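## Task

Carry the plate whose ID is C16 into nest OUT, and leave the other two plates in the nests they started in. All three plates must lie flat within their nests' locators, each with well A1 at the corner labelled A1, and must stay put without the robot holding them. Finish with both grippers released and the arms moved away.

## Robot and tools

Setup. Two FANUC CRX-5iA arms, left_arm and right_arm, each carry a Robotiq 2F-140 two-finger gripper. Either arm may do the work; the idle one can be parked out of the way. The scene frame has its origin on the table top between the arms, +x out over the table, +z up, and left_arm on the +y side (the names are not image sides). Base poses: left_arm at (-0.027, +0.308, 0) m, quat_wxyz (+0.999, 0, 0, -0.033); right_arm at (-0.032, -0.358, 0) m, quat_wxyz (+0.999, 0, 0, +0.038). Nest OUT lies between the arms; nests N1, N2, N3 and RD form an arc in front, in that clockwise order viewed from above. Plate IDs are unknown until scanned: lay a plate flat in RD with well A1 (the cut-off corner) at the A1 mark, keep the arm out of the scanner's sight line, and the result shows the ID. Scanner codes are lower case (e10, c16), or no_read; a reported code is never wrong.

execute_actions. Argument actions is a list holding one action (an empty list just fetches state and images). An action may have rows, steps and until. rows: 1 to 15 rows, each used for one control step of 1/30 s. Every row is one flat list of 18 numbers, each in [-1, 1], covering both arms: left_arm's six joint values (waist, shoulder, elbow, forearm roll, wrist pitch, wrist roll), then its gripper position, force_limit, speed; then the same nine for right_arm. Joint values are offsets, not poses: each is measured from the joint angles last reported before this action, not from the previous row, and scaled so 1.0 equals 1.983 rad for waist and shoulder, 2.38 rad for elbow, 2.975 rad for the three wrist joints. So 0 in every joint slot means stay where the action began. Stated joint ranges (rad): waist ±3.491, shoulder ±3.140, elbow -1.187 to 4.328, forearm roll ±3.316, wrist pitch ±3.140, wrist roll ±3.927. Asking more than 0.010 rad beyond a range gets the call refused; requests near the end are clipped and reported as joint sent to its limit.

Gripper numbers are absolute commands, not offsets. position: +1 fully open (140 mm), about -0.8 pads touching, -1 closes until blocked. force_limit: -1 about 14 N, 0 about 60 N, +1 about 107 N. speed: -1 about 30 mm/s, 0 about 140, +1 about 250. To keep a gripper unchanged, repeat its previous three numbers; 0 is a real command.

steps: 1 to 450 control steps, at least the number of rows, default 15. After the final row each arm keeps chasing that row's target, so give long moves enough steps, and finish a cut-short move in the next call rather than relying on drift. until: stop early when device conditions hold, e.g. {"scanner": {"code": "e10"}} or {"scanner": {"reads": [">", 0]}}; numbers need a comparison (=, !=, <, <=, >, >=). It does not halt the arms. Unknown names or out-of-range values refuse the whole call.

Motion limits: joint target speed caps 2.62/3.14/3.93 rad/s (waist+shoulder/elbow/wrists), 0.5 s ramp, joints of one arm synchronised. Targets are kept within 0.805, 0.966, 1.21 rad of measured angles, and scaled back if they would place the gripper over 70 mm from where it is; big moves may need several calls.

Results. State line per arm: end_effector_position (m) and end_effector_quat_wxyz in the scene frame; this point sits between closed pads, fingertips extend about 33 mm past it closed, 9 mm open, and it can be off more at long reach. Fingers point along gripper +z and close along its y axis; closing pushes tips about 24 mm further out, so leave clearance above surfaces. Joint positions (rad) and velocities (rad/s) per arm. object_status: 0 moving, 1 blocked while opening, 2 blocked while closing (a grip), 3 at target or pads met. position_measured counts: 3 open, 230 pads met. To raise grip force while status is 2, change force_limit and nudge position (-1 to -0.98). Flange force is a noisy estimate including held weight. Also: joint command not followed (clearance check altered targets), fault lines, MOTOR HOT warnings, scanner code and reads.

zoom_image: camera (cam_high, cam_low, cam_left_wrist, cam_right_wrist, all 896x504) and region [x0, y0, x1, y1] in pixels from the top-left, at most 504x504. read_manual(section="licences") only returns licence texts. finished_scene(scene) ends scene 1 or 2 irreversibly and reports success; the next scene's task then appears.

Avoid: dropping plates or knocking anything off the table (ends the scene), arm-to-arm collisions or pressing, hard pushes. Contact torque at a joint limit (145 N m for waist/shoulder/elbow, 36.4 for wrists, held weight included) or 150 N external force stops that arm for 10 s. Long holding overheats motors. Brief external tugs on held parts may occur, so grip firmly and verify status 2. The robot holds its last command while you think.

Each tool is called as a command line: name --argument value for each argument, lists and objects as JSON in quotes; but a table of rows of numbers goes row by row, as --pt "numbers of a row", without its own name.

## Session

execute_actions --actions '[]'

Scene clock: 0.00 s.
left_arm: end_effector_position=(+0.5747, +0.1343, +0.1182) position_measured=3 object_status=3 end_effector_quat_wxyz=(+0.261, -0.290, +0.913, -0.118) | right_arm: end_effector_position=(+0.2053, -0.0750, +0.1830) position_measured=3 object_status=3 end_effector_quat_wxyz=(-0.011, +0.486, +0.874, +0.007)
Joint positions: left_arm=[ 0.015  0.056 -0.393  0.072 -0.544 -0.956] | right_arm=[ 1.137 -0.21  -0.313 -0.019 -1.451  2.487]
Joint velocities: left_arm=[-0.     0.     0.     0.    -0.001 -0.   ] | right_arm=[ 0.001  0.     0.     0.    -0.001  0.001]
Flange force (N, the push that the arm receives, along the gripper's own x y z axes): no reading
scanner: code=no_read reads=0

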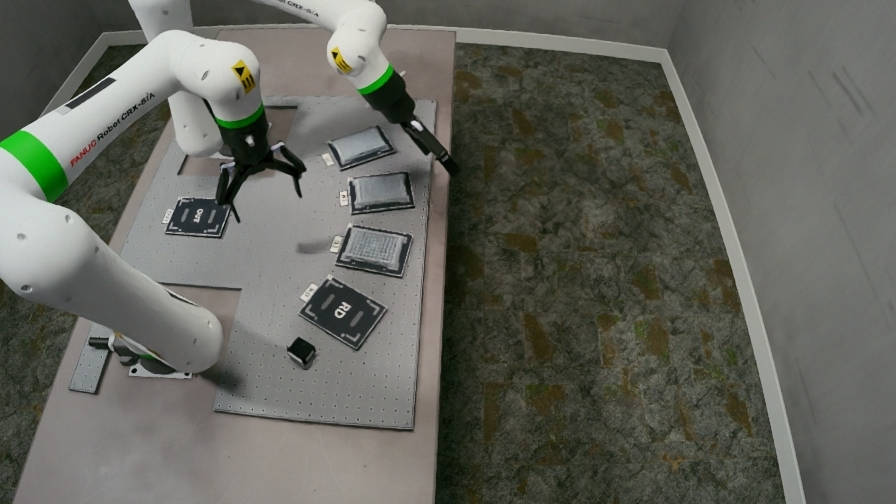

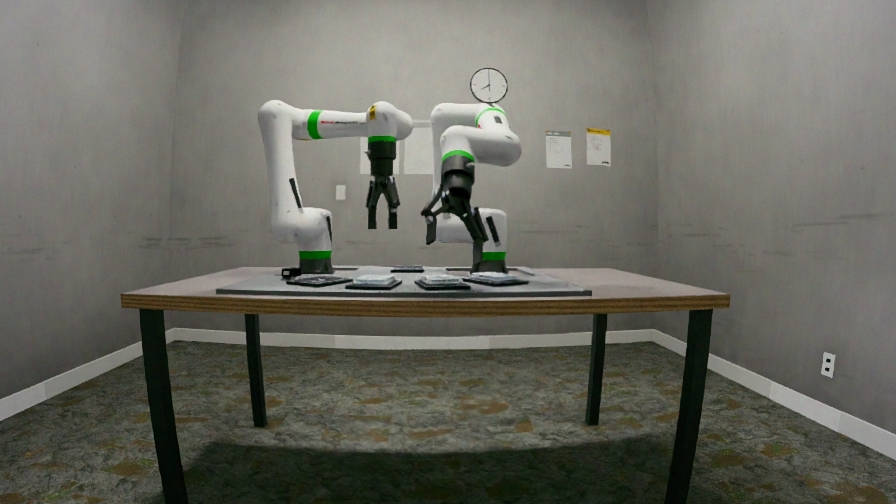

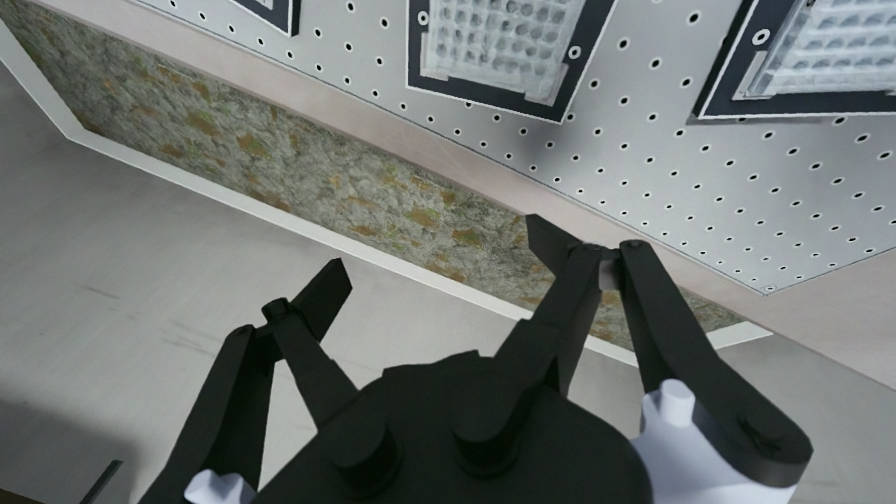

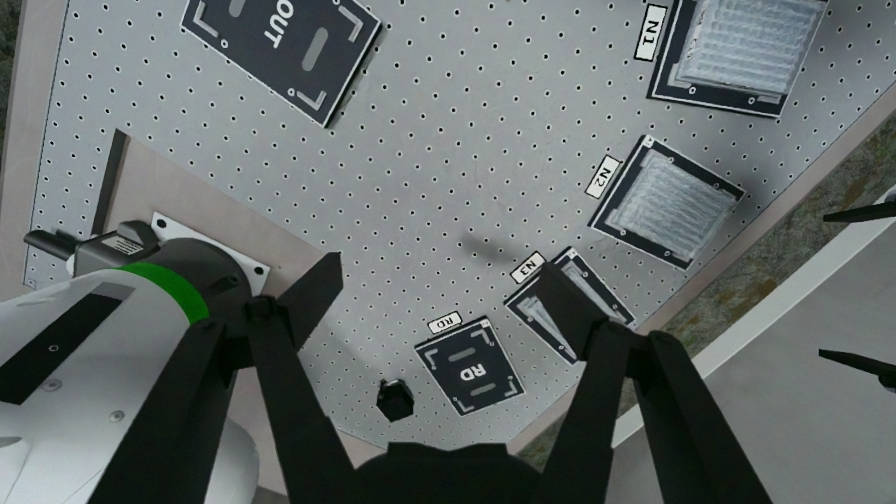

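zoom_image --camera "cam_right_wrist" --region '[580, 0, 830, 280]'

zoom_image --camera "cam_high" --region '[280, 110, 440, 380]'

Region (580, 0, 830, 280) of cam_right_wrist's 896x504 image, scaled by 1.800, with more detail than that image has; it fills the left 450 columns of this view, and the rest is white.

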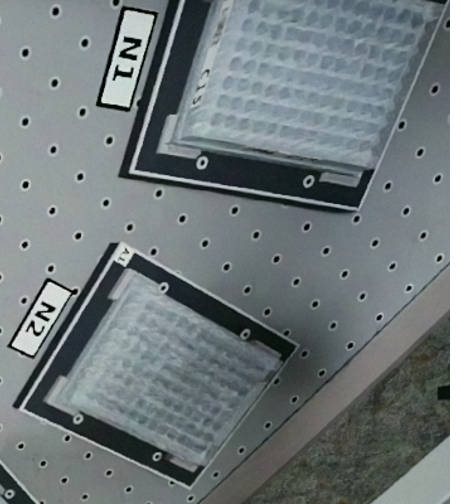

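Region (280, 110, 440, 380) of cam_high's 896x504 image, scaled by 1.867, with more detail than that image has; it fills the left 299 columns of this view, and the rest is white.

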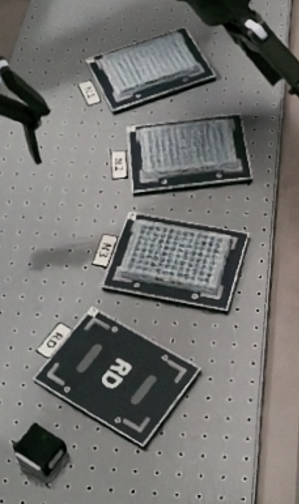

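zoom_image --camera "cam_right_wrist" --region '[660, 0, 740, 80]'

zoom_image --camera "cam_right_wrist" --region '[590, 130, 690, 240]'

Region (660, 0, 740, 80) of cam_right_wrist's 896x504 image, scaled by 6.300, with more detail than that image has.

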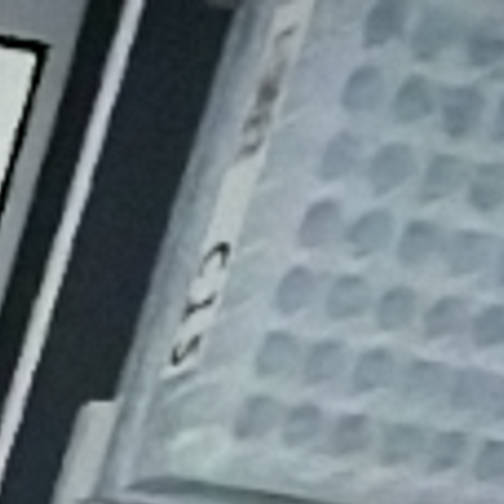

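Region (590, 130, 690, 240) of cam_right_wrist's 896x504 image, scaled by 4.582, with more detail than that image has; it fills the left 458 columns of this view, and the rest is white.

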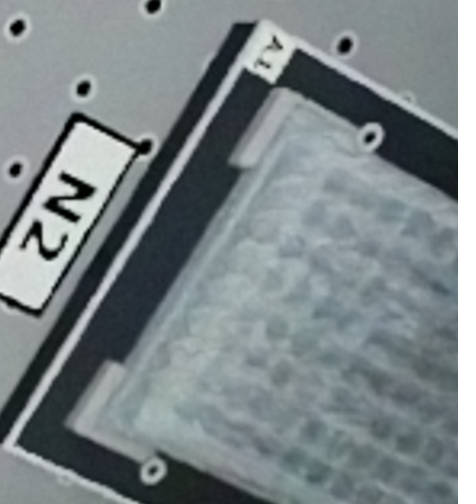

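execute_actions --actions '[{"rows":[[0.5,-0.05,0,0,0,0,1,0,0,-0.0883,0.2079,0.0874,0.0064,0.063,0.399,0.5,-0.5,0]],"steps":42}]'

Scene clock: 14.40 s.
left_arm: end_effector_position=(+0.4627, +0.7039, +0.1770) position_measured=3 object_status=3 end_effector_quat_wxyz=(-0.331, +0.668, -0.666, -0.021) | right_arm: end_effector_position=(+0.3301, +0.0001, +0.1001) position_measured=66 object_status=3 end_effector_quat_wxyz=(+0.000, +0.000, +1.000, +0.000)
Joint positions: left_arm=[ 0.975 -0.04  -0.393  0.072 -0.544 -0.956] | right_arm=[ 0.962  0.202 -0.105 -0.    -1.263  3.674]
Joint velocities: left_arm=[ 0.559 -0.054  0.    -0.     0.001  0.001] | right_arm=[ 0.002 -0.     0.     0.    -0.001 -0.   ]
Flange force (N, the push that the arm receives, along the gripper's own x y z axes): left_arm=[-12.3 2.0 5.7] | right_arm=[4.2 -4.0 0.4]
scanner: code=no_read reads=0

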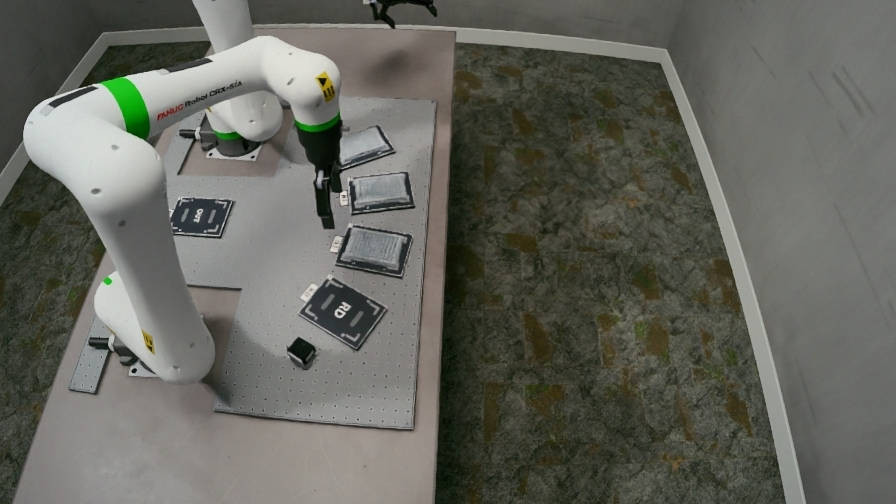

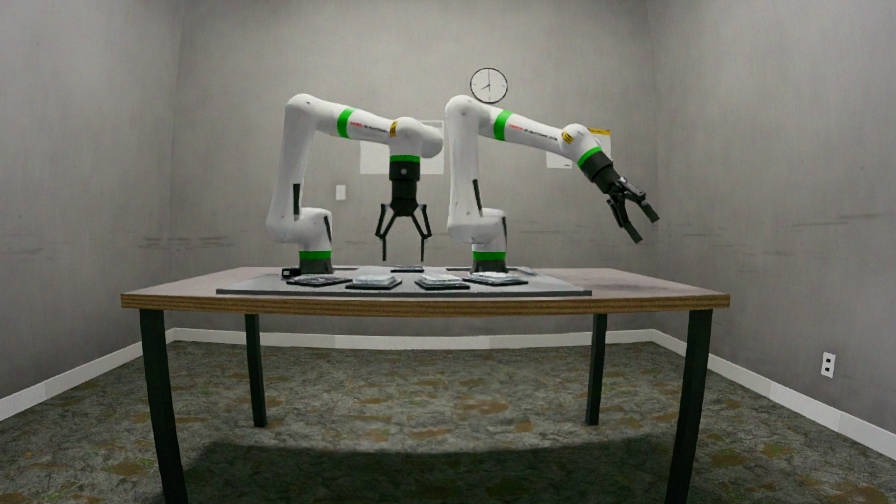

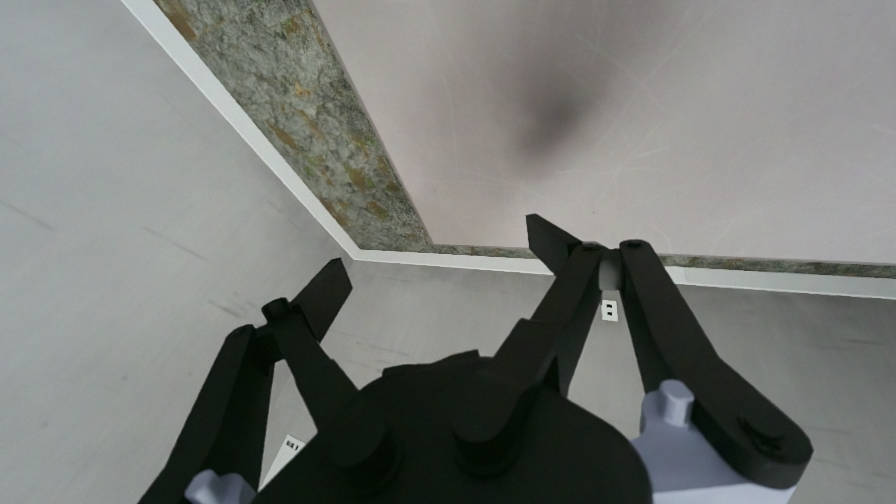

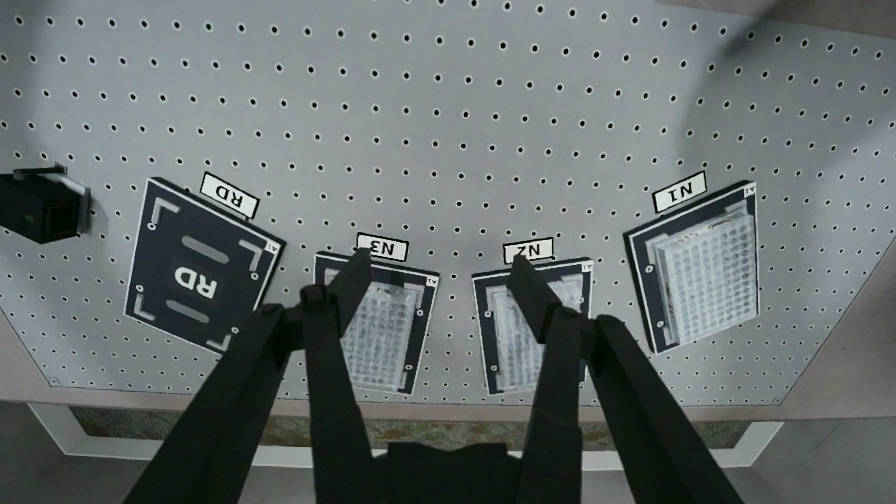

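Fingers block.

zoom_image --camera "cam_right_wrist" --region '[300, 240, 610, 410]'

zoom_image --camera "cam_right_wrist" --region '[610, 170, 780, 360]'

zoom_image --camera "cam_low" --region '[335, 265, 535, 300]'

Region (300, 240, 610, 410) of cam_right_wrist's 896x504 image, scaled by 1.626, with more detail than that image has; it fills the top 276 rows of this view, and the rest is white.

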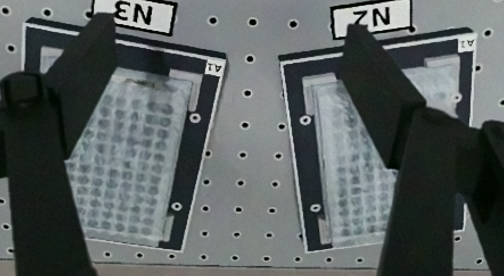

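Region (610, 170, 780, 360) of cam_right_wrist's 896x504 image, scaled by 2.653, with more detail than that image has; it fills the left 451 columns of this view, and the rest is white.

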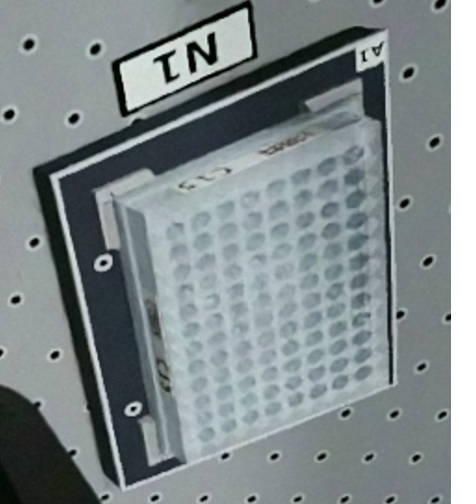

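Region (335, 265, 535, 300) of cam_low's 896x504 image, scaled by 2.520, with more detail than that image has; it fills the top 88 rows of this view, and the rest is white.

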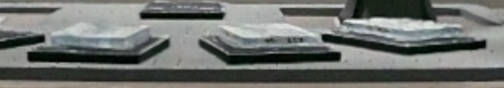

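zoom_image --camera "cam_low" --region '[425, 272, 470, 290]'

zoom_image --camera "cam_right_wrist" --region '[340, 260, 540, 400]'

zoom_image --camera "cam_high" --region '[330, 165, 430, 285]'

Region (425, 272, 470, 290) of cam_low's 896x504 image, scaled by 11.200, with more detail than that image has; it fills the top 202 rows of this view, and the rest is white.

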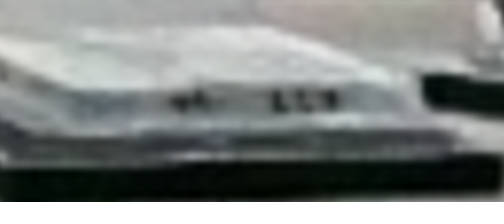

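Region (340, 260, 540, 400) of cam_right_wrist's 896x504 image, scaled by 2.520, with more detail than that image has; it fills the top 353 rows of this view, and the rest is white.

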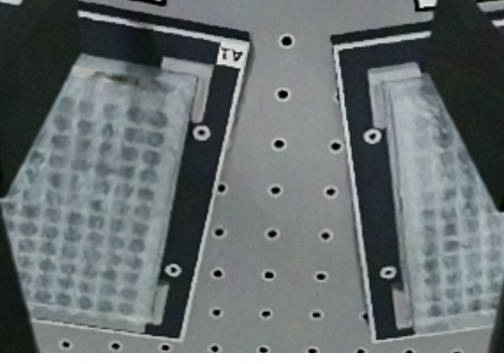

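Region (330, 165, 430, 285) of cam_high's 896x504 image, scaled by 4.200, with more detail than that image has.

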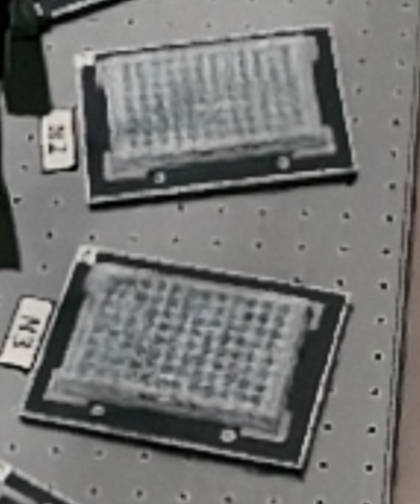

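execute_actions --actions '[{"rows":[[0,0,0,0,0,0,1,0,0,-0.0845,0,0,0,0,0,0.5,-0.5,0]],"steps":16}]'

zoom_image --camera "cam_right_wrist" --region '[370, 180, 530, 360]'

zoom_image --camera "cam_right_wrist" --region '[520, 140, 740, 360]'

Scene clock: 29.83 s.
left_arm: end_effector_position=(+0.4627, +0.7039, +0.1770) position_measured=3 object_status=3 end_effector_quat_wxyz=(-0.331, +0.668, -0.666, -0.021) | right_arm: end_effector_position=(+0.3847, -0.0653, +0.1001) position_measured=66 object_status=3 end_effector_quat_wxyz=(+0.000, +0.084, +0.996, +0.000)
Joint positions: left_arm=[ 0.975 -0.04  -0.393  0.072 -0.544 -0.956] | right_arm=[ 0.795  0.202 -0.105 -0.    -1.263  3.674]
Joint velocities: left_arm=[-0.     0.001  0.    -0.     0.001 -0.001] | right_arm=[ 0.    -0.001 -0.     0.001  0.    -0.001]
Flange force (N, the push that the arm receives, along the gripper's own x y z axes): left_arm=[-1.2 1.7 -1.1] | right_arm=[4.8 -3.3 -0.7]
scanner: code=no_read reads=0

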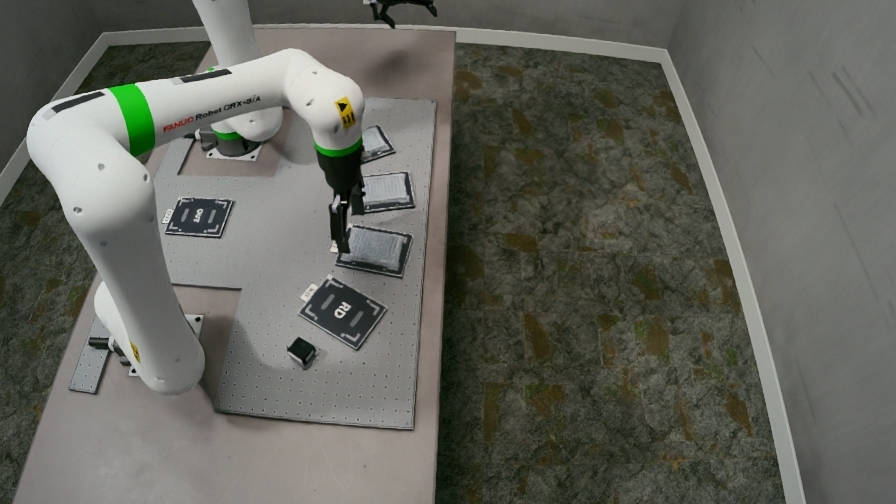

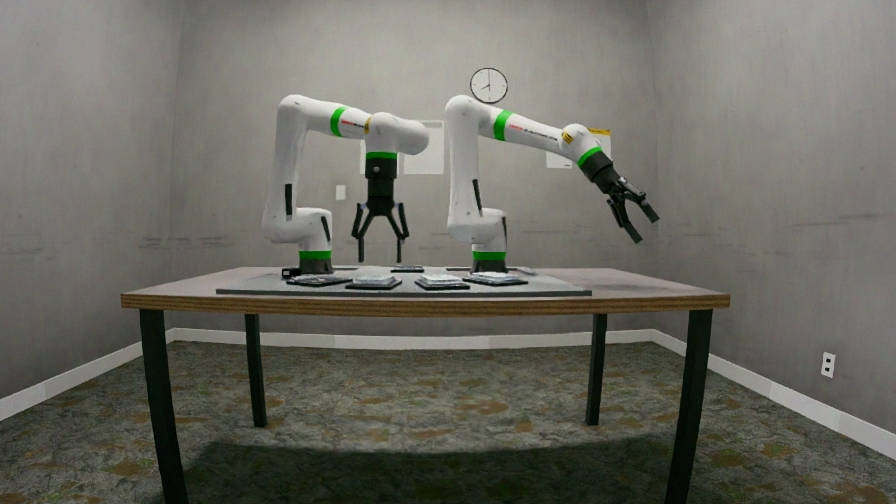

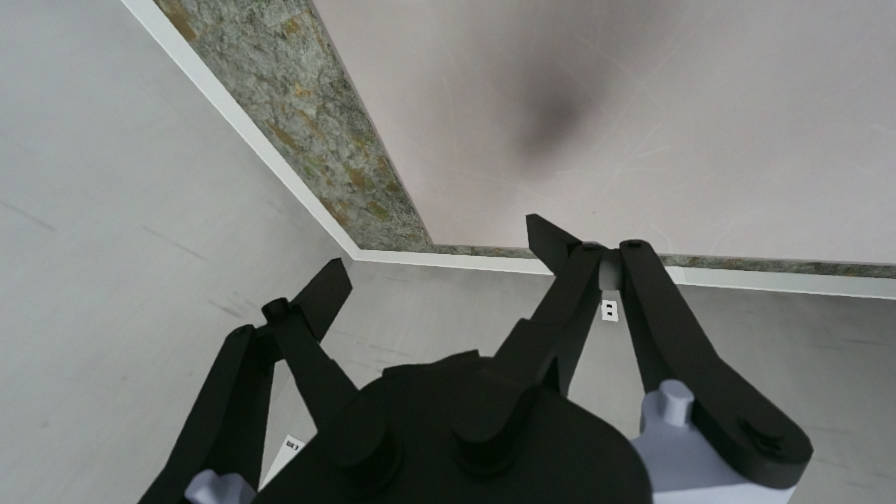

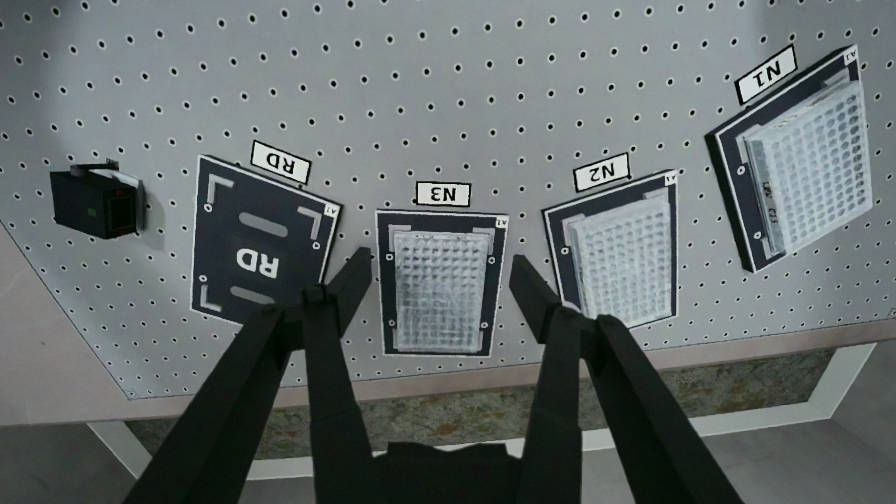

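Region (370, 180, 530, 360) of cam_right_wrist's 896x504 image, scaled by 2.800, with more detail than that image has.

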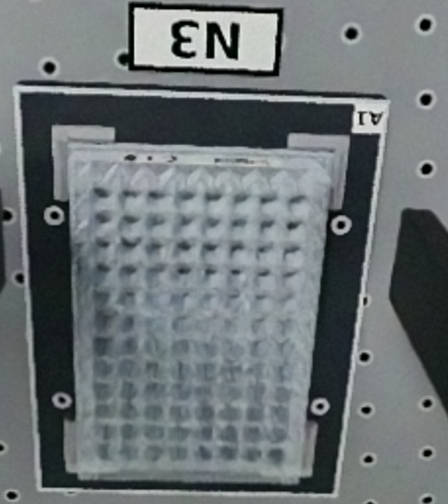

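Region (520, 140, 740, 360) of cam_right_wrist's 896x504 image, scaled by 2.291, with more detail than that image has.

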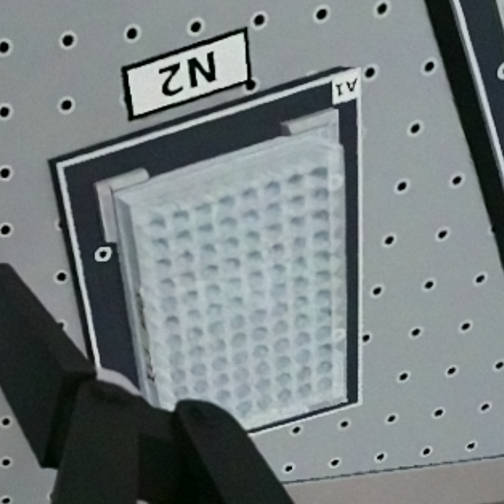

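zoom_image --camera "cam_right_wrist" --region '[385, 220, 500, 255]'

zoom_image --camera "cam_right_wrist" --region '[730, 130, 830, 270]'

zoom_image --camera "cam_right_wrist" --region '[620, 165, 690, 235]'

Region (385, 220, 500, 255) of cam_right_wrist's 896x504 image, scaled by 4.383, with more detail than that image has; it fills the top 153 rows of this view, and the rest is white.

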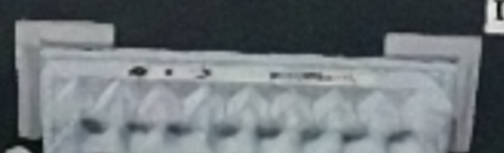

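Region (730, 130, 830, 270) of cam_right_wrist's 896x504 image, scaled by 3.600, with more detail than that image has; it fills the left 360 columns of this view, and the rest is white.

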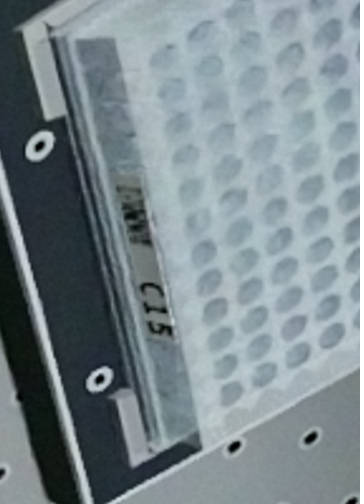

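Region (620, 165, 690, 235) of cam_right_wrist's 896x504 image, scaled by 7.200, with more detail than that image has.

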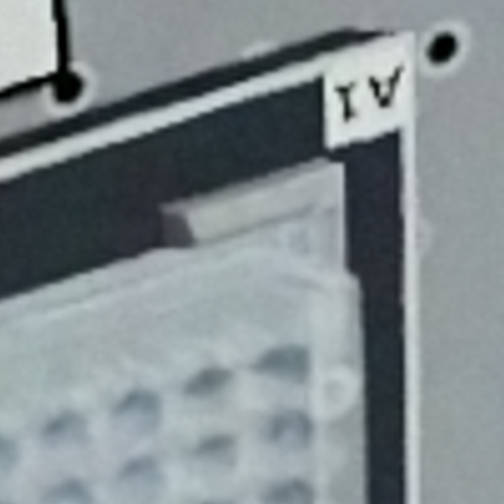

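execute_actions --actions '[{"rows":[[0,0,0,0,0,0,1,0,0,-0.0484,0.0616,0.0357,0,0.0124,0.0265,0.5,-0.5,0]],"steps":16}]'

zoom_image --camera "cam_right_wrist" --region '[340, 130, 560, 370]'

Scene clock: 41.27 s.
left_arm: end_effector_position=(+0.4627, +0.7039, +0.1770) position_measured=3 object_status=3 end_effector_quat_wxyz=(-0.331, +0.668, -0.666, -0.021) | right_arm: end_effector_position=(+0.4417, -0.0764, +0.0720) position_measured=66 object_status=3 end_effector_quat_wxyz=(+0.000, +0.092, +0.996, +0.000)
Joint positions: left_arm=[ 0.975 -0.04  -0.393  0.072 -0.544 -0.956] | right_arm=[ 0.699  0.324 -0.02  -0.    -1.226  3.753]
Joint velocities: left_arm=[ 0.     0.    -0.001  0.001  0.001  0.   ] | right_arm=[0.001 0.002 0.    0.    0.    0.   ]
Flange force (N, the push that the arm receives, along the gripper's own x y z axes): left_arm=[-5.3 2.1 0.4] | right_arm=[4.8 -3.8 -1.0]
scanner: code=no_read reads=0

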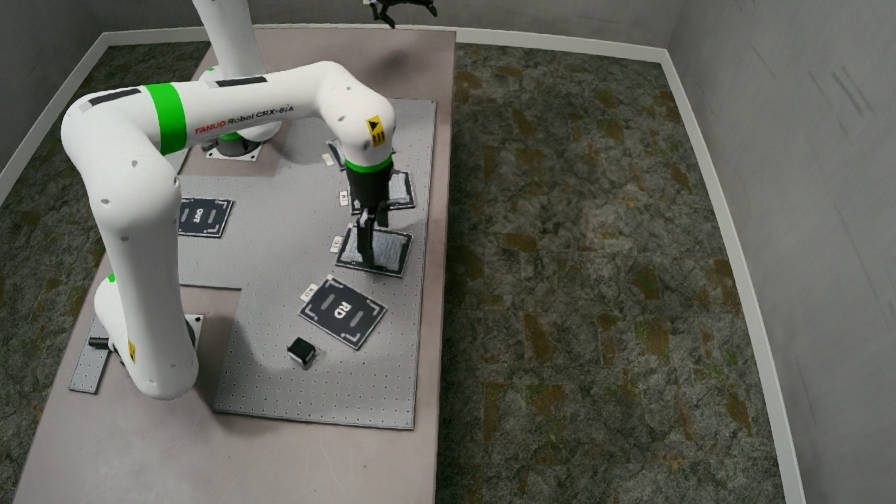

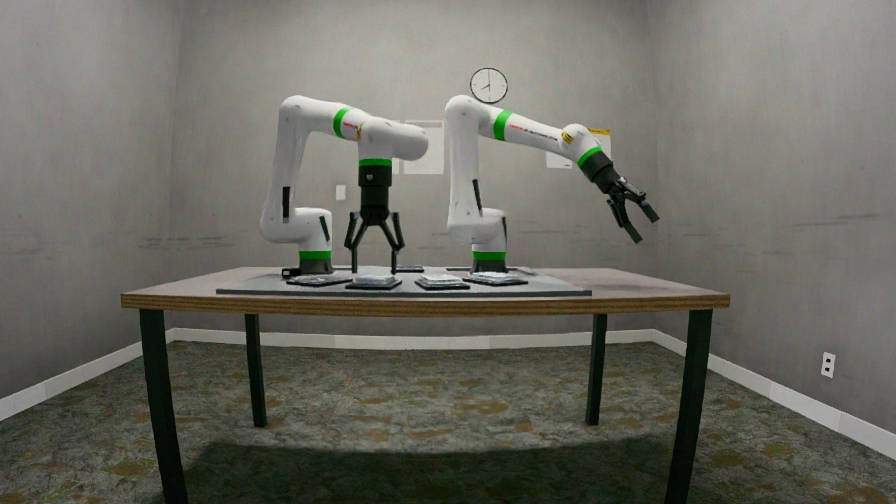

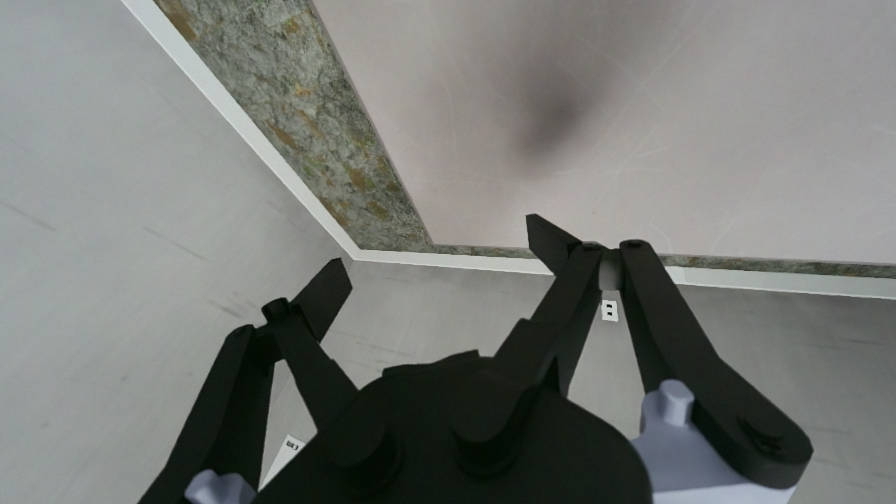

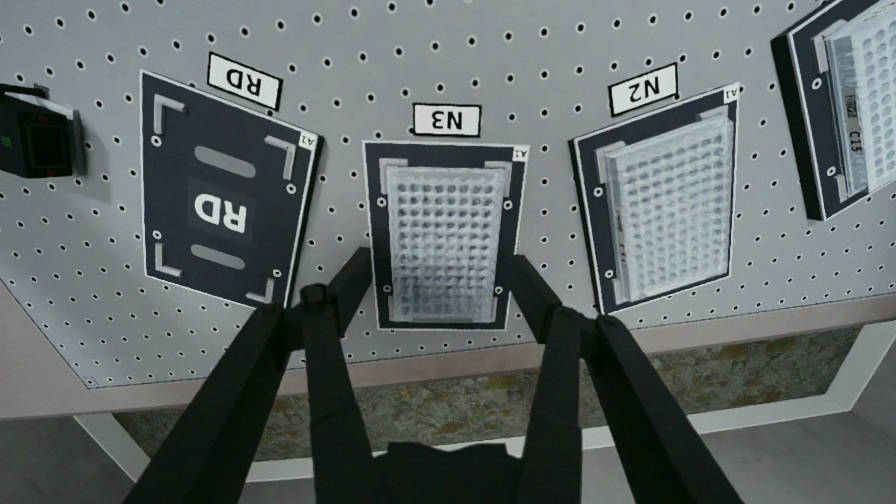

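Region (340, 130, 560, 370) of cam_right_wrist's 896x504 image, scaled by 2.100, with more detail than that image has; it fills the left 462 columns of this view, and the rest is white.

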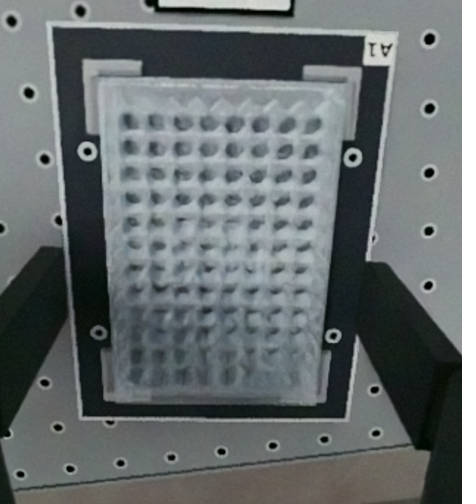

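execute_actions --actions '[{"rows":[[0,0,0,0,0,0,1,0,0,0,0.0052,-0.0068,0,0.0089,0,0.5,-0.5,0],[0,0,0,0,0,0,1,0,0,0,0.0052,-0.0068,0,0.0089,0,0.5,-0.5,0],[0,0,0,0,0,0,1,0,0,0,0.0052,-0.0068,0,0.0089,0,0.5,-0.5,0],[0,0,0,0,0,0,1,0,0,0,0.0052,-0.0068,0,0.0089,0,0.5,-0.5,0],[0,0,0,0,0,0,1,0,0,0,0.0052,-0.0068,0,0.0089,0,0.5,-0.5,0],[0,0,0,0,0,0,1,0,0,0,0.0052,-0.0068,0,0.0089,0,0.5,-0.5,0],[0,0,0,0,0,0,1,0,0,0,0.0052,-0.0068,0,0.0089,0,-1,-0.5,-0.6]],"steps":22}]'

zoom_image --camera "cam_right_wrist" --region '[340, 130, 560, 370]'

zoom_image --camera "cam_low" --region '[320, 250, 440, 300]'

Scene clock: 46.63 s.
left_arm: end_effector_position=(+0.4627, +0.7039, +0.1770) position_measured=3 object_status=3 end_effector_quat_wxyz=(-0.331, +0.668, -0.666, -0.021) | right_arm: end_effector_position=(+0.4419, -0.0763, +0.0601) position_measured=107 object_status=0 end_effector_quat_wxyz=(+0.000, +0.092, +0.996, +0.000)
Joint positions: left_arm=[ 0.975 -0.04  -0.393  0.072 -0.544 -0.956] | right_arm=[ 0.699  0.334 -0.036 -0.    -1.199  3.753]
Joint velocities: left_arm=[ 0.    -0.001  0.    -0.001  0.001 -0.   ] | right_arm=[ 0.001  0.003  0.     0.    -0.002  0.001]
Flange force (N, the push that the arm receives, along the gripper's own x y z axes): left_arm=[-6.1 -1.1 0.6] | right_arm=[11.0 18.9 -35.5]
scanner: code=no_read reads=0

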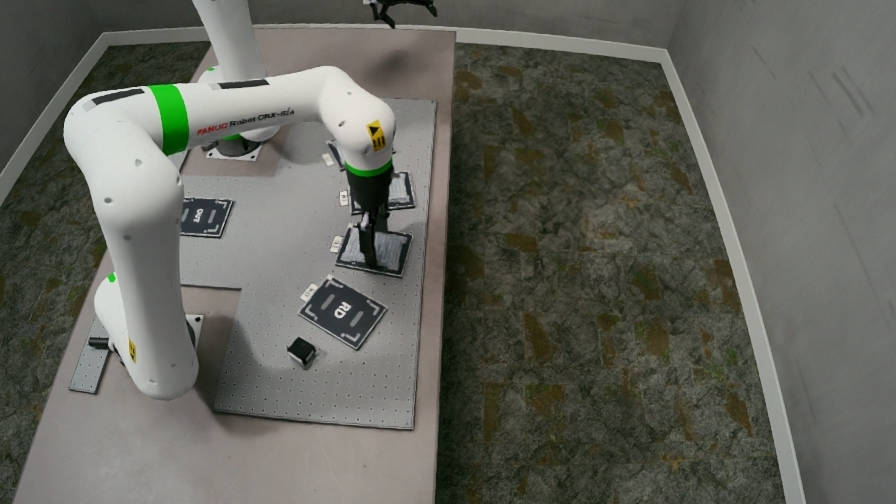

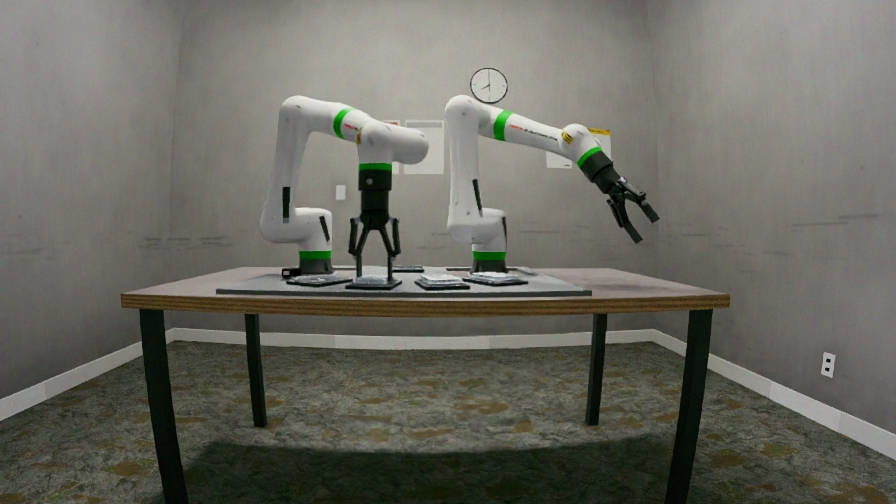

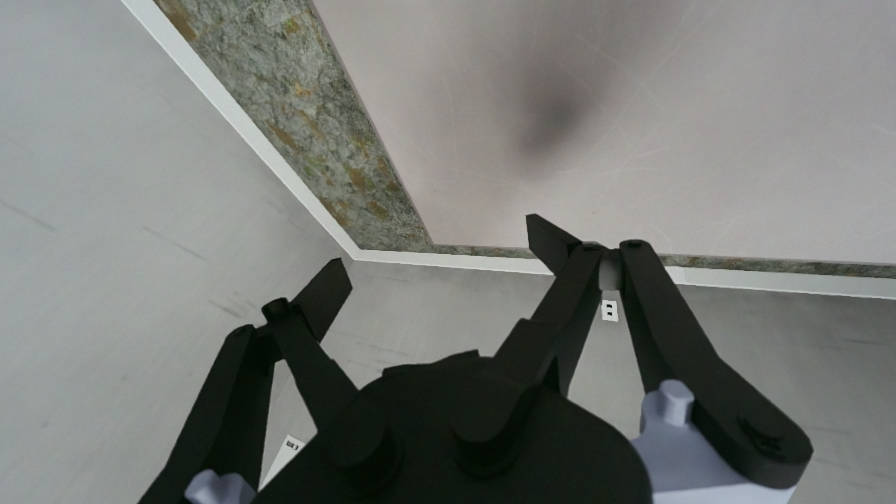

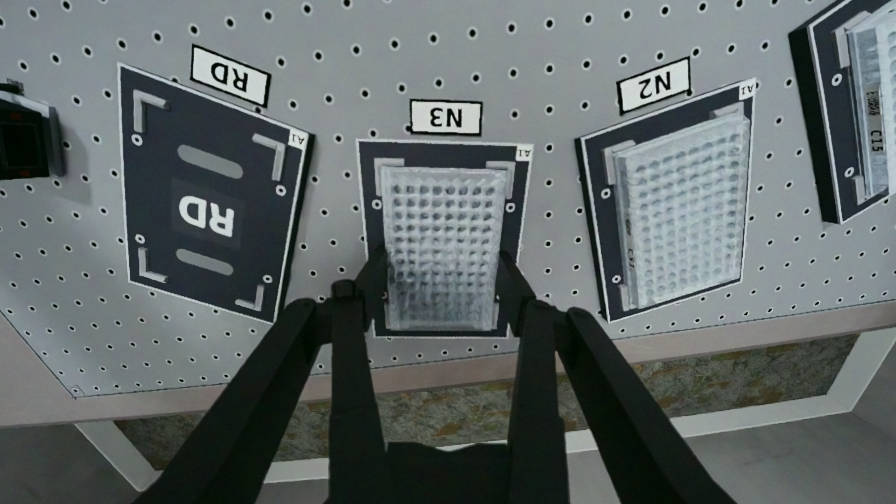

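Region (340, 130, 560, 370) of cam_right_wrist's 896x504 image, scaled by 2.100, with more detail than that image has; it fills the left 462 columns of this view, and the rest is white.

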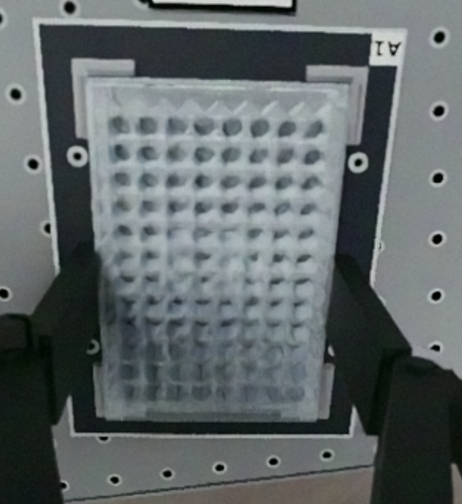

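Region (320, 250, 440, 300) of cam_low's 896x504 image, scaled by 4.200, with more detail than that image has; it fills the top 210 rows of this view, and the rest is white.

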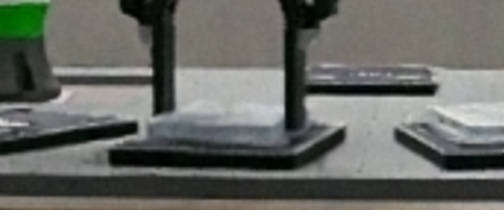

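zoom_image --camera "cam_right_wrist" --region '[600, 180, 680, 300]'

execute_actions --actions '[{"rows":[[0,0,0,0,0,0,1,0,0,0,-0.01,0.0147,0,-0.0185,0,-1,-0.5,-0.6],[0,0,0,0,0,0,1,0,0,0,-0.01,0.0147,0,-0.0185,0,-1,-0.5,-0.6],[0,0,0,0,0,0,1,0,0,0,-0.01,0.0147,0,-0.0185,0,-1,-0.5,-0.6],[0,0,0,0,0,0,1,0,0,0,-0.01,0.0147,0,-0.0185,0,-1,-0.5,-0.6],[0,0,0,0,0,0,1,0,0,0,-0.01,0.0147,0,-0.0185,0,-1,-0.5,-0.6],[0,0,0,0,0,0,1,0,0,0,-0.01,0.0147,0,-0.0185,0,-1,-0.5,-0.6],[0,0,0,0,0,0,1,0,0,0,-0.01,0.0147,0,-0.0185,0,-1,-0.5,-0.6],[0,0,0,0,0,0,1,0,0,0,-0.01,0.0147,0,-0.0185,0,-1,-0.5,-0.6],[0,0,0,0,0,0,1,0,0,0,-0.01,0.0147,0,-0.0185,0,-1,-0.5,-0.6],[0,0,0,0,0,0,1,0,0,0.6061,-0.2466,-0.1981,0,-0.0062,-0.3487,-1,-0.5,-0.6]],"steps":60}]'

zoom_image --camera "cam_right_wrist" --region '[340, 130, 560, 370]'

Region (600, 180, 680, 300) of cam_right_wrist's 896x504 image, scaled by 4.200, with more detail than that image has.

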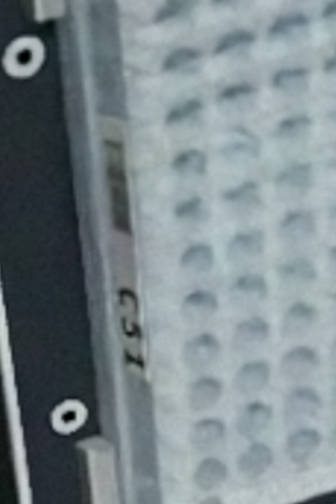

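Scene clock: 58.20 s.
left_arm: end_effector_position=(+0.4627, +0.7039, +0.1770) position_measured=3 object_status=3 end_effector_quat_wxyz=(-0.331, +0.668, -0.666, -0.021) | right_arm: end_effector_position=(-0.0468, +0.0061, +0.0850) position_measured=108 object_status=2 end_effector_quat_wxyz=(-0.000, +0.010, +1.000, +0.000)
Joint positions: left_arm=[ 0.975 -0.04  -0.393  0.072 -0.544 -0.956] | right_arm=[ 1.901 -0.155 -0.508 -0.    -1.218  2.716]
Joint velocities: left_arm=[-0.    -0.     0.     0.001  0.003 -0.   ] | right_arm=[ 0.001 -0.001  0.    -0.    -0.001  0.001]
Flange force (N, the push that the arm receives, along the gripper's own x y z axes): left_arm=[-4.2 -1.2 2.2] | right_arm=[1.4 -5.7 0.7]
scanner: code=no_read reads=0

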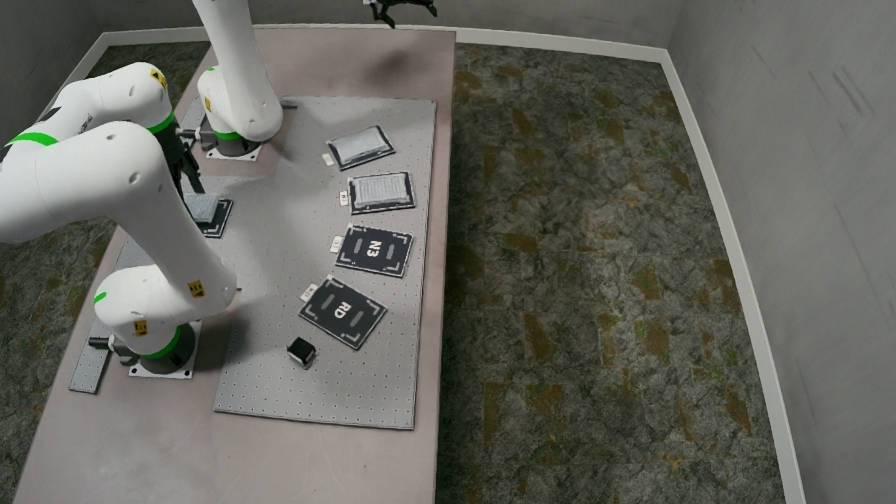

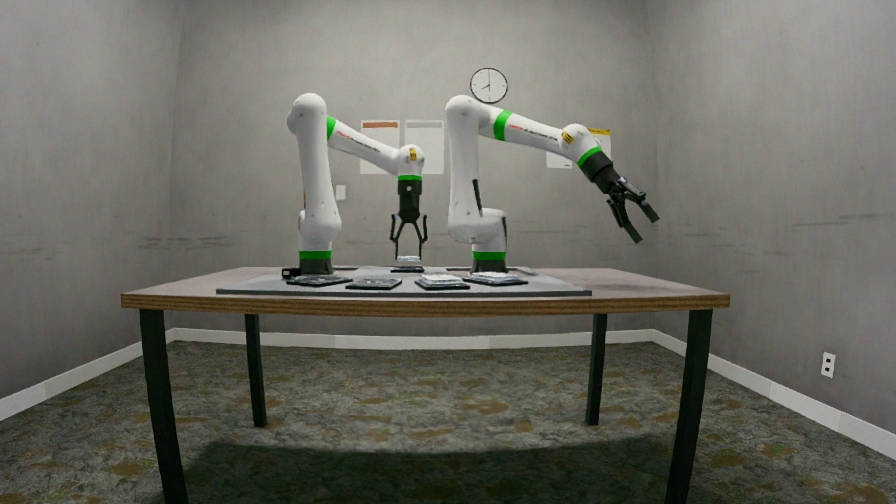

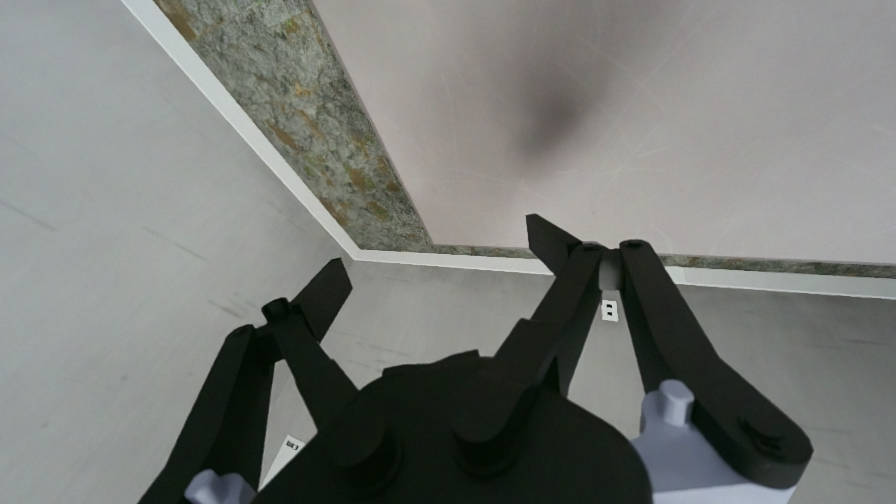

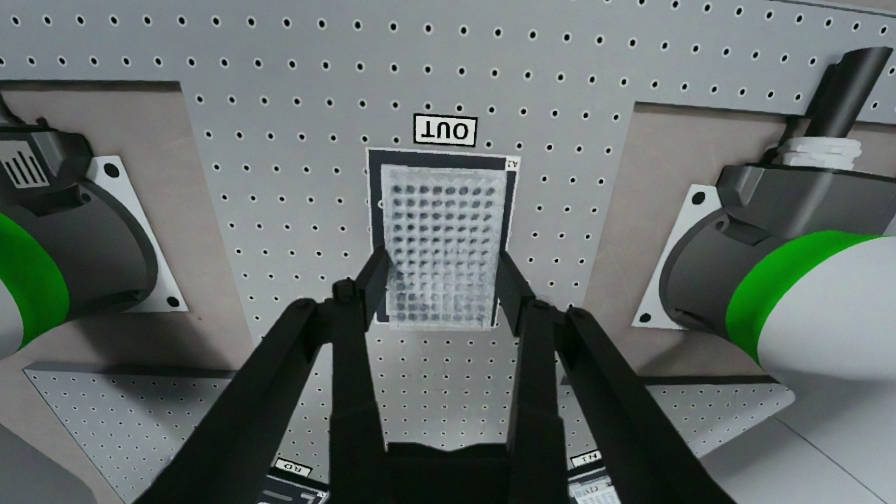

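Region (340, 130, 560, 370) of cam_right_wrist's 896x504 image, scaled by 2.100, with more detail than that image has; it fills the left 462 columns of this view, and the rest is white.

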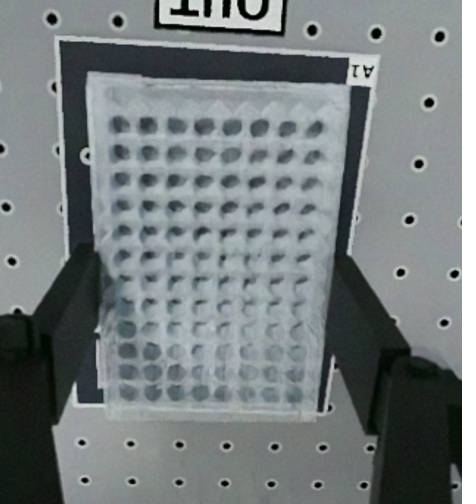

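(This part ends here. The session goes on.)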